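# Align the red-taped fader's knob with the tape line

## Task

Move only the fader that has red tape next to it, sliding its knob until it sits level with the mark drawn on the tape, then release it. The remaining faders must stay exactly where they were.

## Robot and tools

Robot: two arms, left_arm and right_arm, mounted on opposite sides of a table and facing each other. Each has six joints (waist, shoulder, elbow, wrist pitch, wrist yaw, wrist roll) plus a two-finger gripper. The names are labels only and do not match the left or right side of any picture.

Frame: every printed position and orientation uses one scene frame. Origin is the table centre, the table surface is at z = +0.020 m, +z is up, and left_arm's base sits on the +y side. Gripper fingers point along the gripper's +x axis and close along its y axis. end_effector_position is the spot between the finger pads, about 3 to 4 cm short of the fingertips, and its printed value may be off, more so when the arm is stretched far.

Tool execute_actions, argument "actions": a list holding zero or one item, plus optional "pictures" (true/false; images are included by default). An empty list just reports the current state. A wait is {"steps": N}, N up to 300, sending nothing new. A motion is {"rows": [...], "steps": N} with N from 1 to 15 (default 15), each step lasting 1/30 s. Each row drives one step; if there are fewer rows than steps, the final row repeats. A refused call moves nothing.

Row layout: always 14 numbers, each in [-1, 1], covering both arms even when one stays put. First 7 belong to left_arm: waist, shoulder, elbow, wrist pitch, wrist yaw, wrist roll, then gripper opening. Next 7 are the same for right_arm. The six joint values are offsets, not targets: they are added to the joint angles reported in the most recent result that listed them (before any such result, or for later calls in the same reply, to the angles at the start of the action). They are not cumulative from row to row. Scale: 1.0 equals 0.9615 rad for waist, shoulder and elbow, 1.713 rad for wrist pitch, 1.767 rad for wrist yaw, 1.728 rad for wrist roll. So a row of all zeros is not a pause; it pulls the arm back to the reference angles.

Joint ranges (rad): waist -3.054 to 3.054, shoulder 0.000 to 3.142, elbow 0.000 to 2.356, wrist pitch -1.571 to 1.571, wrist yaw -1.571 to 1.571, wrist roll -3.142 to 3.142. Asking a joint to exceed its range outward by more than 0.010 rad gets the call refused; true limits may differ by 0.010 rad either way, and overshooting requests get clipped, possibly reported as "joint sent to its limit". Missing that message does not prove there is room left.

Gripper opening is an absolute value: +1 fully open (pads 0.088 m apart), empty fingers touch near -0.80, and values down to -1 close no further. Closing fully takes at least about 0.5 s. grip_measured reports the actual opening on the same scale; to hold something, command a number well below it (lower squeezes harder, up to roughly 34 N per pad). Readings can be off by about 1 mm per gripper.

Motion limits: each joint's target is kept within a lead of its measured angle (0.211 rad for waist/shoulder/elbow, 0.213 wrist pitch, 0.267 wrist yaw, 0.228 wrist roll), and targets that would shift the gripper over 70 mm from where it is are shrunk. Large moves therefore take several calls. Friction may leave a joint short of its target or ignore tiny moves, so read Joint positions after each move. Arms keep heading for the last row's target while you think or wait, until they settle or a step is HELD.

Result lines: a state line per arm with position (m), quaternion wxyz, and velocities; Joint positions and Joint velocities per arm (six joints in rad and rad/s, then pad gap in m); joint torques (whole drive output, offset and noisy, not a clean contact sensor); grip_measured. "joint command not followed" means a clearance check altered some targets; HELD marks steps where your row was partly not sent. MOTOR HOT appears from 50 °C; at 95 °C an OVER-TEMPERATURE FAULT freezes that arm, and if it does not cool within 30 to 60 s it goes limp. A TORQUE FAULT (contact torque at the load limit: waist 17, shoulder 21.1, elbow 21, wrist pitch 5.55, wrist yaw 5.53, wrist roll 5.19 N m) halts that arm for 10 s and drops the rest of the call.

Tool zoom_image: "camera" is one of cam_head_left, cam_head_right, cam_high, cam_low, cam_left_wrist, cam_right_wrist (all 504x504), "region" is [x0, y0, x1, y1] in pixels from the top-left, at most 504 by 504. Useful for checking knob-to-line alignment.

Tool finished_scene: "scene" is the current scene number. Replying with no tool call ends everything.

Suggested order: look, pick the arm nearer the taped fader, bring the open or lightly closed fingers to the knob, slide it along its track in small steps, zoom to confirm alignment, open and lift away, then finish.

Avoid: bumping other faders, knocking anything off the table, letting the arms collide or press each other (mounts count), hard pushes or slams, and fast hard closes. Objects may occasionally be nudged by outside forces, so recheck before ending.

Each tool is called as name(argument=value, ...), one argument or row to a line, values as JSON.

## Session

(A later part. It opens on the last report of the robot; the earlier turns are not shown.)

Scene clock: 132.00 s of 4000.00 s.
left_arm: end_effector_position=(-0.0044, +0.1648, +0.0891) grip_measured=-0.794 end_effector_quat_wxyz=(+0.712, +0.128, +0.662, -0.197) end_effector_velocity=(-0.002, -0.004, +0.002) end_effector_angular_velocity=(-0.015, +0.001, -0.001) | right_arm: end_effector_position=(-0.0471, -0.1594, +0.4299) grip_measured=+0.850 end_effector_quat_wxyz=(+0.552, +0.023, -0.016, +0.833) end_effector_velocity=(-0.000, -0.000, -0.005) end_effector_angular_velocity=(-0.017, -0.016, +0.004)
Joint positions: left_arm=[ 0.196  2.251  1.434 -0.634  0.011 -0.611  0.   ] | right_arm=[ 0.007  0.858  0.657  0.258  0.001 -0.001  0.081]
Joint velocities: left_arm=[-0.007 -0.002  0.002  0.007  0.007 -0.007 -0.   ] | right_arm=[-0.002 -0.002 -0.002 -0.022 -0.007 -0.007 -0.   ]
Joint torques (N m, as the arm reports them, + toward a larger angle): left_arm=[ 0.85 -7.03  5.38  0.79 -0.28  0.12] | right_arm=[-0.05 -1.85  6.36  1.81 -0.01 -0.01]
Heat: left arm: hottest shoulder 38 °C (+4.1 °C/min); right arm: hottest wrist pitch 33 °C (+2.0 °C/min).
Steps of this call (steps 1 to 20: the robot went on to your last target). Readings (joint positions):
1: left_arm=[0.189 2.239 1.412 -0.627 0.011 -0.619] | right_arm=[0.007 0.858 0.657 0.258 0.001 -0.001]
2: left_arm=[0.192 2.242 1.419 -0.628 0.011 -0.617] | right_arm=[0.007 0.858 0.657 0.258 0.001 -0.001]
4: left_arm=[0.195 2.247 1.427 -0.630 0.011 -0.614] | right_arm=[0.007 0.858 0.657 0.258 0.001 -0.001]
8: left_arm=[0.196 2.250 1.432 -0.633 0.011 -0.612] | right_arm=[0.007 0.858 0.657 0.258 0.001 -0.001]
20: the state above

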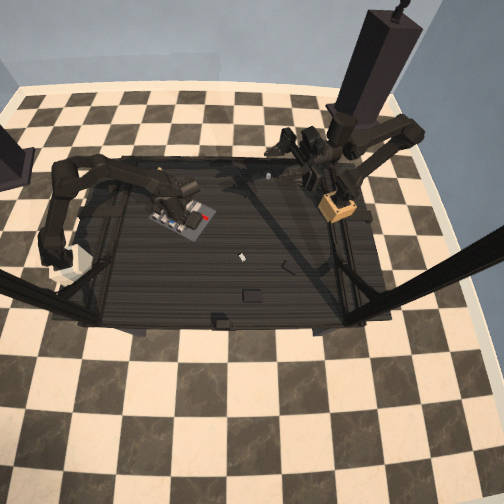

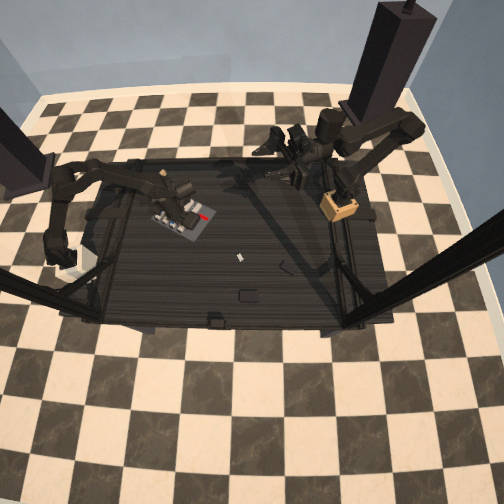

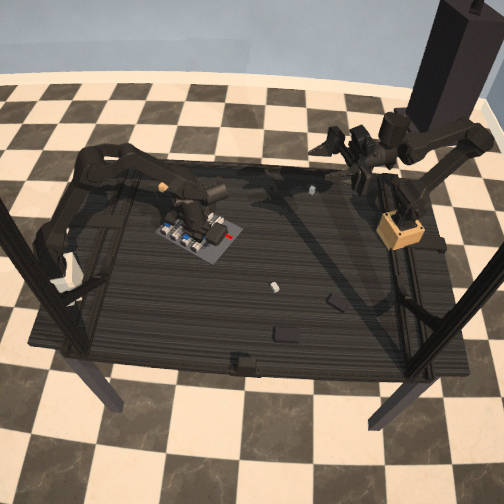

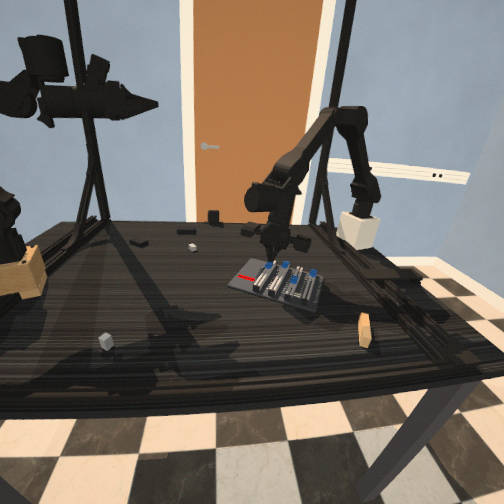

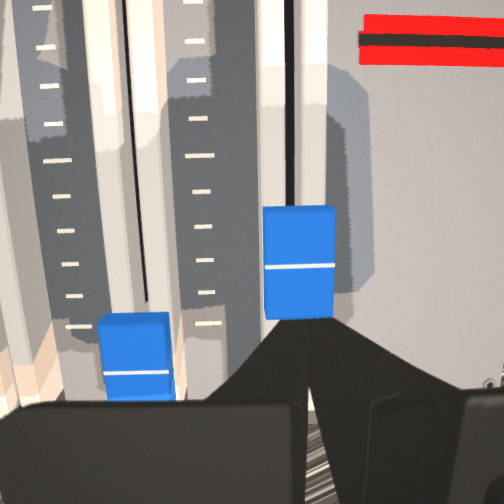

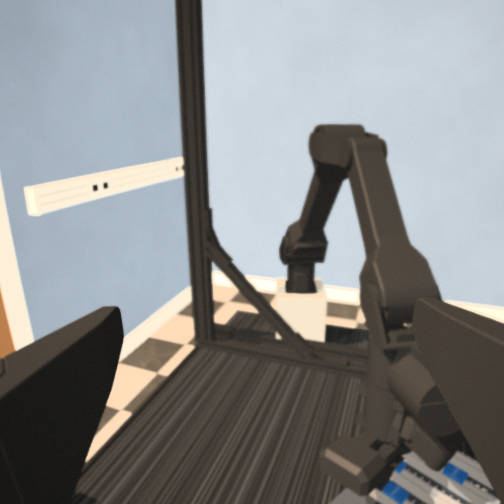

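execute_actions(
  actions=[
    {"rows":[[0.015,0.032,0.032,-0.001,-0.005,0.004,-0.85,0,0,0,0,0,0,0.85],[0.02,0.041,0.049,-0.006,-0.005,0.006,-0.85,0,0,0,0,0,0,0.85],[0.025,0.051,0.066,-0.01,-0.005,0.009,-0.85,0,0,0,0,0,0,0.85],[0.03,0.06,0.083,-0.014,-0.005,0.011,-0.85,0,0,0,0,0,0,0.85],[0.035,0.069,0.1,-0.019,-0.005,0.013,-0.85,0,0,0,0,0,0,0.85],[0.04,0.079,0.117,-0.023,-0.005,0.016,-0.85,0,0,0,0,0,0,0.85],[0.044,0.088,0.135,-0.028,-0.005,0.018,-0.85,0,0,0,0,0,0,0.85],[0.049,0.098,0.152,-0.032,-0.005,0.02,-0.85,0,0,0,0,0,0,0.85],[0.053,0.107,0.17,-0.037,-0.005,0.023,-0.85,0,0,0,0,0,0,0.85],[0.057,0.117,0.188,-0.041,-0.005,0.025,-0.85,0,0,0,0,0,0,0.85],[0.061,0.127,0.206,-0.046,-0.005,0.027,-0.85,0,0,0,0,0,0,0.85],[0.065,0.136,0.224,-0.05,-0.005,0.03,-0.85,0,0,0,0,0,0,0.85],[0.069,0.146,0.242,-0.055,-0.005,0.032,-0.85,0,0,0,0,0,0,0.85],[0.073,0.156,0.26,-0.059,-0.005,0.034,-0.85,0,0,0,0,0,0,0.85],[0.077,0.166,0.278,-0.064,-0.005,0.036,-0.85,0,0,0,0,0,0,0.85]]},
  ],
  pictures=false,
)

execute_actions(
  actions=[
    {"steps":25},
  ],
)

zoom_image(
  camera="cam_left_wrist",
  region=[150, 80, 450, 340],
)

Scene clock: 162.17 s of 4000.00 s.
left_arm: end_effector_position=(+0.0317, +0.1463, +0.0907) grip_measured=-0.794 end_effector_quat_wxyz=(+0.714, +0.128, +0.660, -0.196) end_effector_velocity=(+0.108, -0.062, +0.007) end_effector_angular_velocity=(-0.077, -0.152, +0.035) | right_arm: end_effector_position=(-0.0471, -0.1594, +0.4299) grip_measured=+0.850 end_effector_quat_wxyz=(+0.552, +0.023, -0.016, +0.833) end_effector_velocity=(+0.002, +0.001, -0.000) end_effector_angular_velocity=(+0.005, -0.005, -0.010)
Joint positions: left_arm=[ 0.247  2.359  1.638 -0.727  0.012 -0.563  0.   ] | right_arm=[ 0.007  0.858  0.657  0.258  0.001 -0.001  0.081]
Joint velocities: left_arm=[ 0.105  0.266  0.505 -0.095 -0.081  0.081 -0.   ] | right_arm=[-0.002  0.002 -0.002  0.007  0.007 -0.007 -0.   ]
Joint torques (N m, as the arm reports them, + toward a larger angle): left_arm=[ 1.   -7.45  5.53  0.78 -0.3   0.1 ] | right_arm=[-0.03 -1.84  6.39  1.81  0.   -0.01]
Heat: left arm: hottest shoulder 37 °C (+0.0 °C/min); right arm: hottest wrist pitch 33 °C (+1.0 °C/min).
Steps of this call (steps 1 to 15: the robot went on to your last target; steps 16 to 90: nothing new was sent; then 26.67 s passed at rest; steps 91 to 105: all 15 steps of this action). Readings (joint positions):
91: left_arm=[0.196 2.253 1.437 -0.637 0.010 -0.611] | right_arm=[0.007 0.858 0.657 0.258 0.001 -0.001]
92: left_arm=[0.197 2.256 1.443 -0.642 0.010 -0.609] | right_arm=[0.007 0.858 0.657 0.258 0.001 -0.001]
94: left_arm=[0.202 2.266 1.463 -0.655 0.012 -0.604] | right_arm=[0.007 0.858 0.657 0.258 0.001 -0.001]
98: left_arm=[0.219 2.297 1.521 -0.676 0.012 -0.590] | right_arm=[0.007 0.858 0.657 0.258 0.001 -0.001]
105: the state above

Scene clock: 163.00 s of 4000.00 s.
left_arm: end_effector_position=(+0.0391, +0.1423, +0.0912) grip_measured=-0.794 end_effector_quat_wxyz=(+0.714, +0.128, +0.660, -0.196) end_effector_velocity=(-0.004, +0.002, -0.001) end_effector_angular_velocity=(+0.014, +0.019, +0.004) | right_arm: end_effector_position=(-0.0471, -0.1594, +0.4299) grip_measured=+0.850 end_effector_quat_wxyz=(+0.552, +0.023, -0.016, +0.833) end_effector_velocity=(-0.000, -0.000, -0.005) end_effector_angular_velocity=(-0.012, -0.029, +0.004)
Joint positions: left_arm=[ 0.257  2.384  1.686 -0.75   0.013 -0.553  0.   ] | right_arm=[ 0.007  0.858  0.657  0.258  0.001 -0.001  0.081]
Joint velocities: left_arm=[-0.002  0.002  0.002 -0.022  0.007 -0.007 -0.   ] | right_arm=[-0.002 -0.002 -0.002 -0.022 -0.007 -0.022 -0.   ]
Joint torques (N m, as the arm reports them, + toward a larger angle): left_arm=[ 1.19 -7.58  5.73  0.92 -0.38  0.12] | right_arm=[-0.07 -1.86  6.36  1.81 -0.01  0.  ]
Heat: left arm: hottest shoulder 37 °C (+0.0 °C/min); right arm: hottest wrist pitch 33 °C (+1.0 °C/min).
Steps of this call (steps 1 to 25: the robot went on to your last target). Readings (joint positions):
1: left_arm=[0.250 2.366 1.652 -0.733 0.013 -0.560] | right_arm=[0.007 0.858 0.657 0.258 0.001 -0.001]
2: left_arm=[0.253 2.372 1.662 -0.736 0.013 -0.558] | right_arm=[0.007 0.858 0.657 0.258 0.001 -0.001]
4: left_arm=[0.256 2.379 1.675 -0.741 0.014 -0.556] | right_arm=[0.007 0.858 0.657 0.258 0.001 -0.001]
8: left_arm=[0.257 2.383 1.683 -0.747 0.013 -0.554] | right_arm=[0.007 0.858 0.657 0.258 0.001 -0.001]
25: the state above

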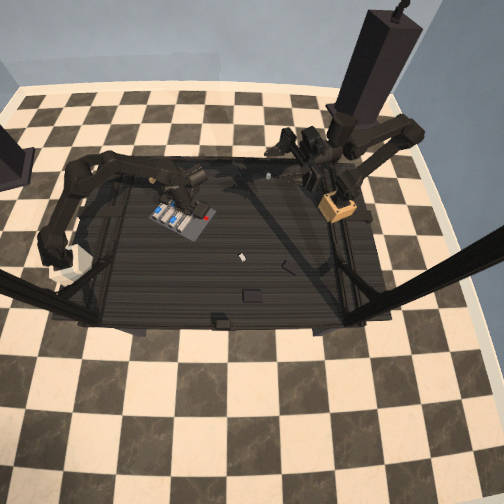

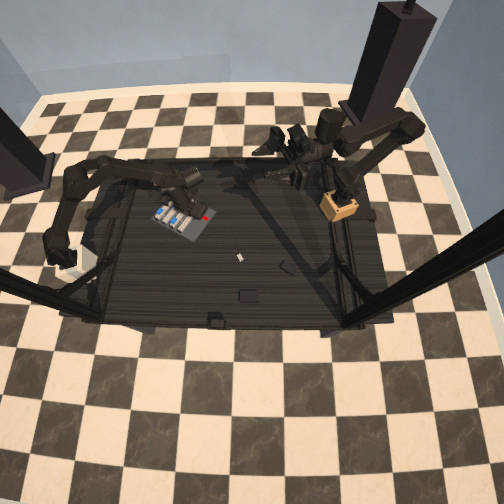

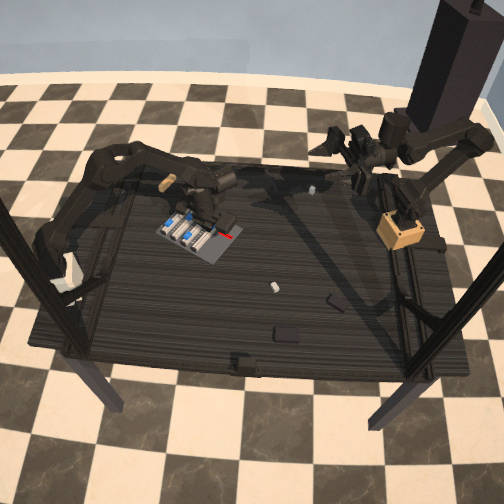

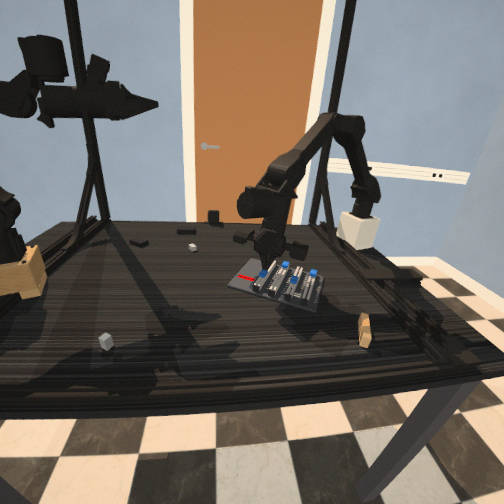

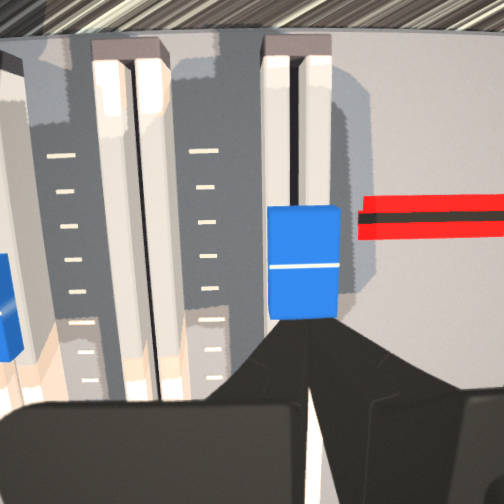

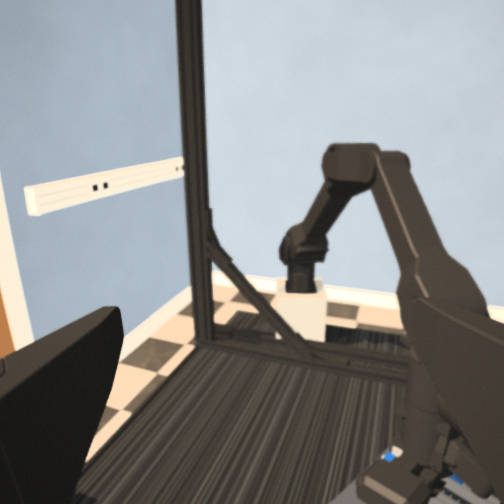

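Region (150, 80, 450, 340) of cam_left_wrist's 504x504 image, scaled by 1.680, with more detail than that image has; it fills the top 437 rows of this view, and the rest is white.

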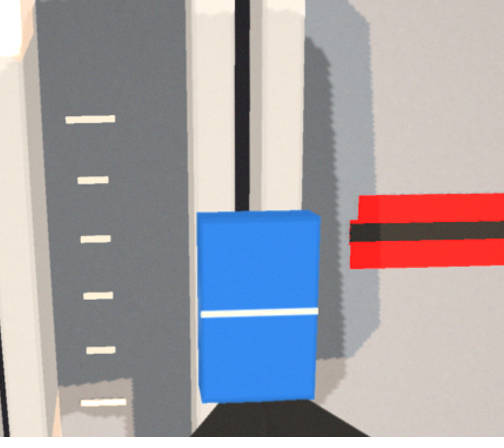

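zoom_image(
  camera="cam_left_wrist",
  region=[0, 20, 200, 120],
)

zoom_image(
  camera="cam_left_wrist",
  region=[0, 230, 150, 380],
)

zoom_image(
  camera="cam_low",
  region=[225, 250, 295, 300],
)

Region (0, 20, 200, 120) of cam_left_wrist's 504x504 image, scaled by 2.520, with more detail than that image has.

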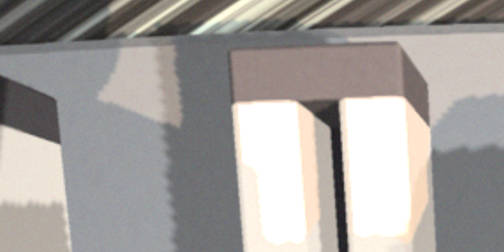

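Region (0, 230, 150, 380) of cam_left_wrist's 504x504 image, scaled by 3.360, with more detail than that image has.

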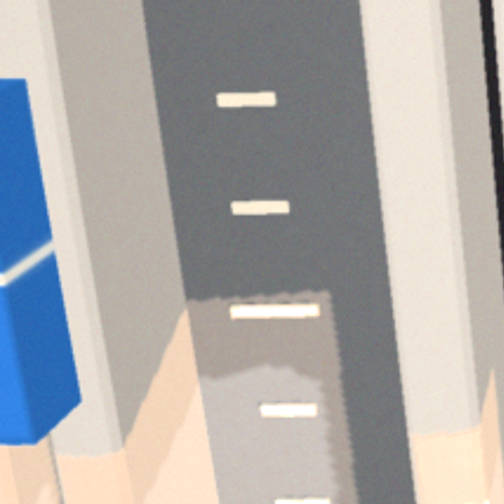

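Region (225, 250, 295, 300) of cam_low's 504x504 image, scaled by 7.200, with more detail than that image has; it fills the top 360 rows of this view, and the rest is white.

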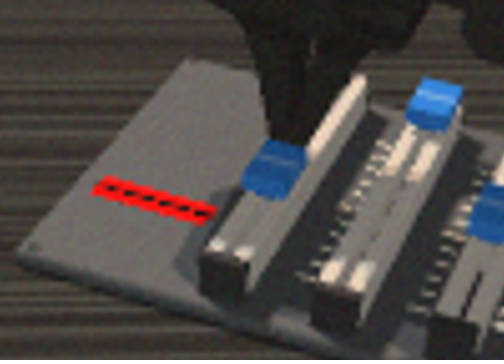

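execute_actions(
  actions=[
    {"rows":[[0.014,0.03,0.02,0.003,-0.006,0.003,-0.85,0,0,0,0,0,0,0.85],[0.015,0.033,0.024,0.002,-0.006,0.003,-0.85,0,0,0,0,0,0,0.85],[0.016,0.036,0.028,0.001,-0.006,0.004,-0.85,0,0,0,0,0,0,0.85],[0.017,0.039,0.033,-0.001,-0.006,0.004,-0.85,0,0,0,0,0,0,0.85],[0.018,0.042,0.038,-0.002,-0.006,0.005,-0.85,0,0,0,0,0,0,0.85],[0.019,0.045,0.043,-0.003,-0.006,0.005,-0.85,0,0,0,0,0,0,0.85],[0.02,0.048,0.048,-0.005,-0.006,0.006,-0.85,0,0,0,0,0,0,0.85],[0.021,0.052,0.0526,-0.006,-0.006,0.006,-0.85,0,0,0,0,0,0,0.85]]},
  ],
  pictures=false,
)

execute_actions(
  actions=[
    {"steps":15},
  ],
)

Scene clock: 183.67 s of 4000.00 s.
left_arm: end_effector_position=(+0.0442, +0.1398, +0.0909) grip_measured=-0.794 end_effector_quat_wxyz=(+0.714, +0.129, +0.660, -0.195) end_effector_velocity=(+0.001, +0.003, -0.003) end_effector_angular_velocity=(+0.014, +0.001, +0.011) | right_arm: end_effector_position=(-0.0471, -0.1594, +0.4299) grip_measured=+0.850 end_effector_quat_wxyz=(+0.552, +0.023, -0.016, +0.833) end_effector_velocity=(+0.002, -0.001, -0.001) end_effector_angular_velocity=(-0.005, +0.005, +0.000)
Joint positions: left_arm=[ 0.263  2.404  1.721 -0.768  0.013 -0.546  0.   ] | right_arm=[ 0.007  0.858  0.657  0.258  0.001 -0.001  0.081]
Joint velocities: left_arm=[ 0.002  0.007  0.002 -0.007 -0.007 -0.007 -0.   ] | right_arm=[-0.007 -0.007 -0.002 -0.007 -0.007  0.007 -0.   ]
Joint torques (N m, as the arm reports them, + toward a larger angle): left_arm=[ 1.19 -7.43  5.83  1.03 -0.36  0.11] | right_arm=[-0.05 -1.86  6.38  1.81 -0.01 -0.01]
Heat: left arm: hottest shoulder 38 °C (-1.0 °C/min); right arm: hottest wrist pitch 34 °C (+1.0 °C/min).
Steps of this call (steps 1 to 15: the robot went on to your last target; steps 16 to 90: nothing new was sent; then 17.17 s passed at rest; steps 91 to 105: all 15 steps of this action). Readings (joint positions):
91: left_arm=[0.257 2.385 1.687 -0.751 0.013 -0.553] | right_arm=[0.007 0.858 0.657 0.258 0.001 -0.001]
92: left_arm=[0.257 2.386 1.689 -0.752 0.013 -0.552] | right_arm=[0.007 0.858 0.657 0.258 0.001 -0.001]
94: left_arm=[0.257 2.388 1.693 -0.757 0.013 -0.551] | right_arm=[0.007 0.858 0.657 0.258 0.001 -0.001]
98: left_arm=[0.261 2.398 1.710 -0.763 0.013 -0.548] | right_arm=[0.007 0.858 0.657 0.258 0.001 -0.001]
105: the state above

Scene clock: 184.17 s of 4000.00 s.
left_arm: end_effector_position=(+0.0442, +0.1397, +0.0909) grip_measured=-0.794 end_effector_quat_wxyz=(+0.714, +0.129, +0.660, -0.195) end_effector_velocity=(-0.003, +0.001, -0.002) end_effector_angular_velocity=(+0.015, -0.000, -0.014) | right_arm: end_effector_position=(-0.0471, -0.1594, +0.4299) grip_measured=+0.850 end_effector_quat_wxyz=(+0.552, +0.023, -0.016, +0.833) end_effector_velocity=(+0.000, -0.001, -0.001) end_effector_angular_velocity=(+0.001, -0.008, +0.004)
Joint positions: left_arm=[ 0.263  2.405  1.722 -0.768  0.013 -0.546  0.   ] | right_arm=[ 0.007  0.858  0.657  0.258  0.001 -0.001  0.081]
Joint velocities: left_arm=[-0.007  0.002 -0.002 -0.007 -0.007  0.007 -0.   ] | right_arm=[-0.002 -0.007 -0.002 -0.007 -0.007 -0.007 -0.   ]
Joint torques (N m, as the arm reports them, + toward a larger angle): left_arm=[ 1.23 -7.26  5.72  1.06 -0.37  0.13] | right_arm=[-0.04 -1.84  6.36  1.8   0.   -0.02]
Heat: left arm: hottest shoulder 38 °C (-1.0 °C/min); right arm: hottest wrist pitch 34 °C (+1.0 °C/min).
Steps of this call (steps 1 to 15: the robot went on to your last target). Readings (joint positions):
1: left_arm=[0.263 2.404 1.721 -0.768 0.013 -0.546] | right_arm=[0.007 0.858 0.657 0.258 0.001 -0.001]
2: left_arm=[0.263 2.404 1.721 -0.768 0.013 -0.546] | right_arm=[0.007 0.858 0.657 0.258 0.001 -0.001]
4: left_arm=[0.263 2.404 1.722 -0.768 0.013 -0.546] | right_arm=[0.007 0.858 0.657 0.258 0.001 -0.001]
8: left_arm=[0.263 2.404 1.722 -0.768 0.013 -0.546] | right_arm=[0.007 0.858 0.657 0.258 0.001 -0.001]
15: the state above
All arms were judged still, so your last target was given up. Only a new action makes them travel on or press farther. Fingers that are still opening or closing keep moving.

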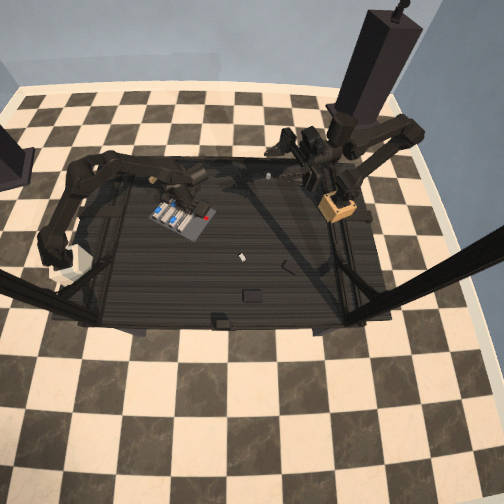

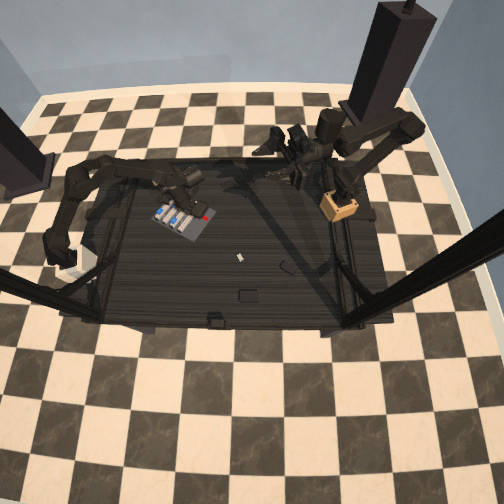

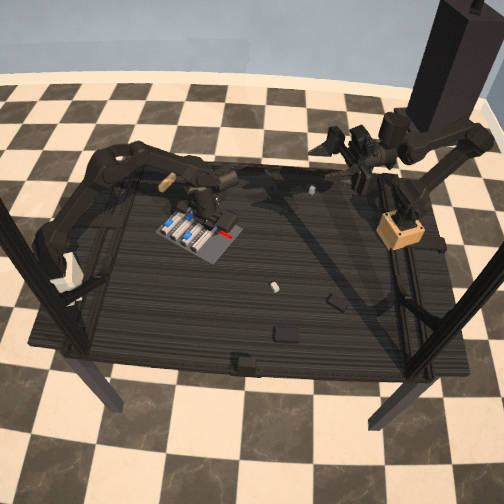

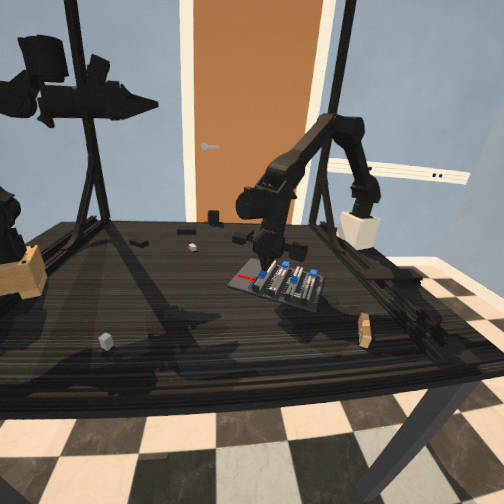

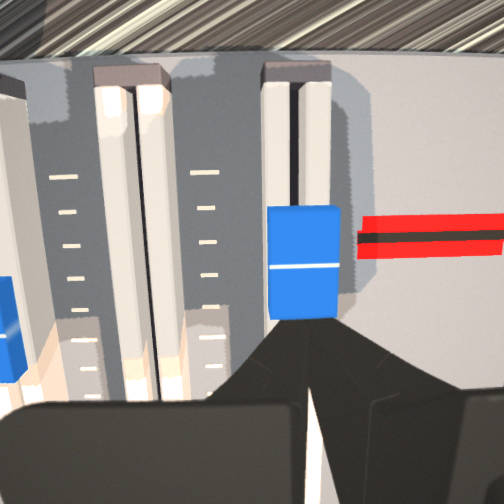

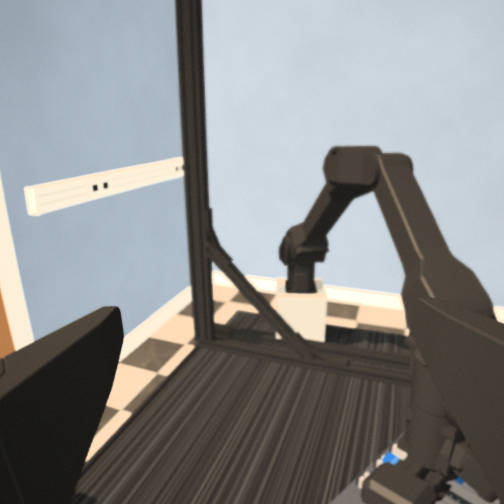

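execute_actions(
  actions=[
    {"rows":[[-0.008,0.01,0.005,-0.01,0,0,-0.85,0,0,0,0,0,0,0.85],[-0.016,0,0,-0.02,0,-0.003,-0.85,0,0,0,0,0,0,0.85],[-0.024,-0.01,-0.005,-0.03,0,-0.006,-0.85,0,0,0,0,0,0,0.85],[-0.033,-0.02,-0.01,-0.035,0,-0.009,-0.85,0,0,0,0,0,0,0.85],[-0.033,-0.033,-0.018,-0.035,0,-0.012,-0.85,0,0,0,0,0,0,0.85],[-0.033,-0.046,-0.027,-0.035,-0.005,-0.015,-0.85,0,0,0,0,0,0,0.85],[-0.033,-0.06,-0.035,-0.035,-0.005,-0.019,-0.85,0,0,0,0,0,0,0.85],[-0.033,-0.073,-0.043,-0.035,-0.005,-0.019,-0.85,0,0,0,0,0,0,0.85],[-0.033,-0.087,-0.052,-0.035,-0.005,-0.019,-0.85,0,0,0,0,0,0,0.85],[-0.033,-0.1,-0.06,-0.035,-0.005,-0.019,-0.85,0,0,0,0,0,0,0.85],[-0.033,-0.114,-0.068,-0.035,-0.005,-0.019,-0.85,0,0,0,0,0,0,0.85],[-0.033,-0.127,-0.077,-0.035,-0.005,-0.019,-0.85,0,0,0,0,0,0,0.85],[-0.033,-0.141,-0.085,-0.035,-0.005,-0.019,-0.85,0,0,0,0,0,0,0.85],[-0.033,-0.154,-0.093,-0.035,-0.005,-0.019,-0.85,0,0,0,0,0,0,0.85],[-0.033,-0.168,-0.102,-0.035,-0.005,-0.019,-0.85,0,0,0,0,0,0,0.85]]},
  ],
  pictures=false,
)

execute_actions(
  actions=[
    {"steps":20},
  ],
)

Scene clock: 198.40 s of 4000.00 s.
left_arm: end_effector_position=(+0.0224, +0.1506, +0.1157) grip_measured=-0.794 end_effector_quat_wxyz=(+0.708, +0.137, +0.666, -0.189) end_effector_velocity=(-0.009, +0.011, +0.135) end_effector_angular_velocity=(-0.189, -0.117, +0.015) | right_arm: end_effector_position=(-0.0471, -0.1594, +0.4299) grip_measured=+0.850 end_effector_quat_wxyz=(+0.552, +0.023, -0.016, +0.833) end_effector_velocity=(+0.001, +0.001, -0.001) end_effector_angular_velocity=(-0.004, -0.010, -0.000)
Joint positions: left_arm=[ 0.233  2.306  1.655 -0.826  0.008 -0.574  0.   ] | right_arm=[ 0.007  0.858  0.657  0.258  0.001 -0.001  0.081]
Joint velocities: left_arm=[-0.007 -0.437 -0.208 -0.007 -0.007 -0.022 -0.   ] | right_arm=[-0.007  0.002  0.002 -0.007 -0.007 -0.007  0.   ]
Joint torques (N m, as the arm reports them, + toward a larger angle): left_arm=[ -0.07 -12.73   3.37   0.23  -0.12  -0.09] | right_arm=[-0.03 -1.87  6.38  1.82 -0.01 -0.01]
Heat: left arm: hottest shoulder 38 °C (+0.0 °C/min); right arm: hottest wrist pitch 34 °C (+1.0 °C/min).
Steps of this call (steps 1 to 90: nothing new was sent; then 10.73 s passed at rest; steps 91 to 105: all 15 steps of this action). Readings (joint positions):
91: left_arm=[0.263 2.405 1.723 -0.770 0.013 -0.546] | right_arm=[0.007 0.858 0.657 0.258 0.001 -0.001]
92: left_arm=[0.263 2.405 1.723 -0.771 0.013 -0.546] | right_arm=[0.007 0.858 0.657 0.258 0.001 -0.001]
94: left_arm=[0.258 2.405 1.723 -0.789 0.015 -0.548] | right_arm=[0.007 0.858 0.657 0.258 0.001 -0.001]
98: left_arm=[0.241 2.389 1.710 -0.817 0.008 -0.565] | right_arm=[0.007 0.858 0.657 0.258 0.001 -0.001]
105: the state above

Scene clock: 199.07 s of 4000.00 s.
left_arm: end_effector_position=(+0.0211, +0.1528, +0.1281) grip_measured=-0.794 end_effector_quat_wxyz=(+0.712, +0.132, +0.662, -0.193) end_effector_velocity=(-0.002, -0.001, +0.001) end_effector_angular_velocity=(+0.005, -0.004, +0.001) | right_arm: end_effector_position=(-0.0471, -0.1594, +0.4299) grip_measured=+0.850 end_effector_quat_wxyz=(+0.552, +0.023, -0.016, +0.833) end_effector_velocity=(-0.002, -0.001, -0.002) end_effector_angular_velocity=(-0.004, -0.010, +0.009)
Joint positions: left_arm=[ 0.233  2.264  1.633 -0.828  0.008 -0.576  0.   ] | right_arm=[ 0.007  0.858  0.657  0.258  0.001 -0.001  0.081]
Joint velocities: left_arm=[-0.007 -0.002  0.002 -0.007 -0.007 -0.007 -0.   ] | right_arm=[ 0.002 -0.002 -0.002 -0.007 -0.007 -0.007 -0.   ]
Joint torques (N m, as the arm reports them, + toward a larger angle): left_arm=[ -0.1  -12.3    3.53   0.31  -0.12  -0.1 ] | right_arm=[-0.05 -1.84  6.37  1.81  0.   -0.01]
Heat: left arm: hottest shoulder 39 °C (+1.0 °C/min); right arm: hottest wrist pitch 34 °C (+1.0 °C/min).
Steps of this call (steps 1 to 20: the robot went on to your last target). Readings (joint positions):
1: left_arm=[0.233 2.294 1.650 -0.827 0.008 -0.575] | right_arm=[0.007 0.858 0.657 0.258 0.001 -0.001]
2: left_arm=[0.233 2.284 1.647 -0.827 0.008 -0.575] | right_arm=[0.007 0.858 0.657 0.258 0.001 -0.001]
4: left_arm=[0.233 2.270 1.644 -0.827 0.008 -0.575] | right_arm=[0.007 0.858 0.657 0.258 0.001 -0.001]
8: left_arm=[0.233 2.265 1.639 -0.827 0.008 -0.576] | right_arm=[0.007 0.858 0.657 0.258 0.001 -0.001]
20: the state above

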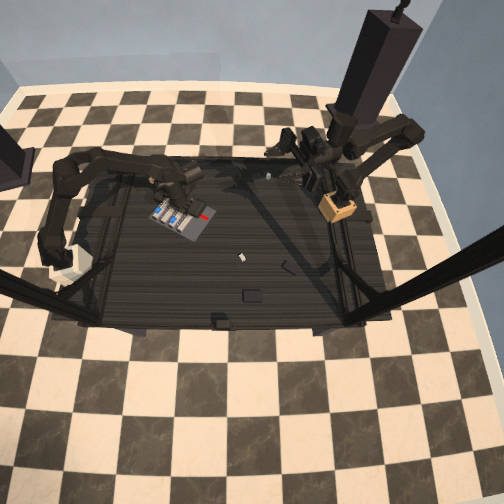

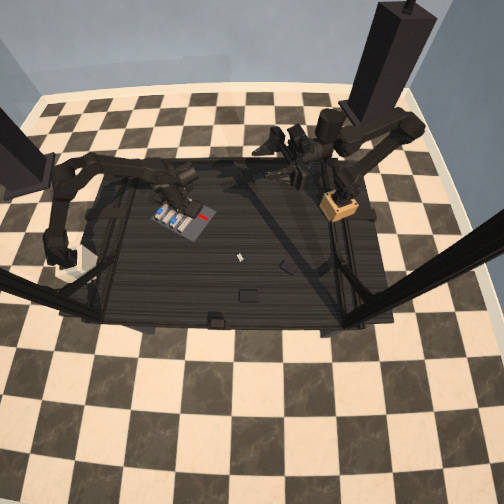

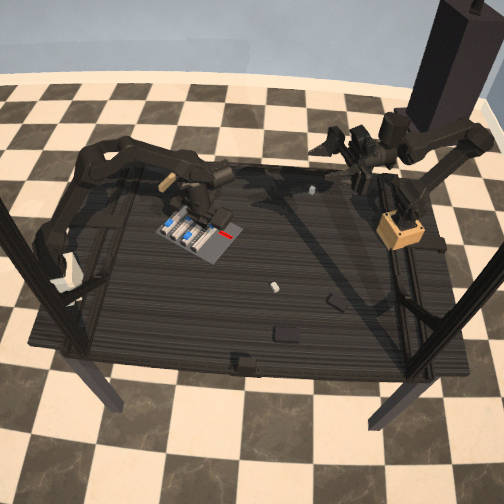

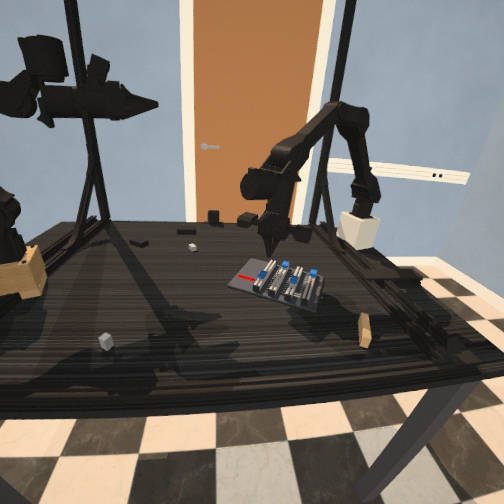

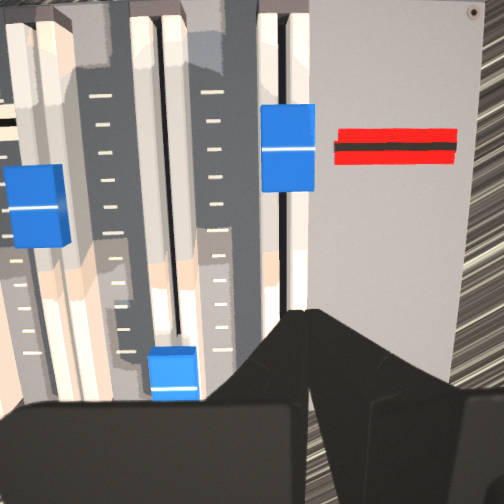

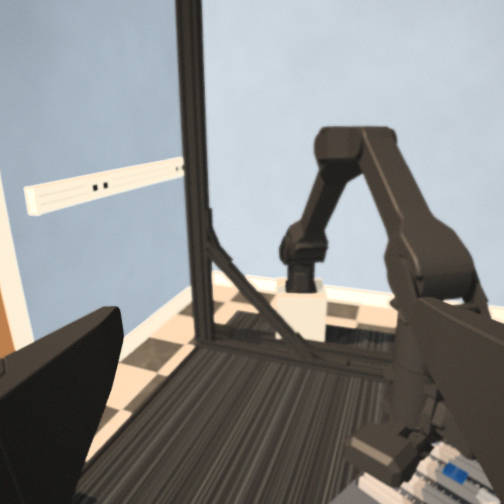

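Aligned to within about 0.5 mm.

finished_scene(
  scene=1,
)

The scene is finished: the task was done.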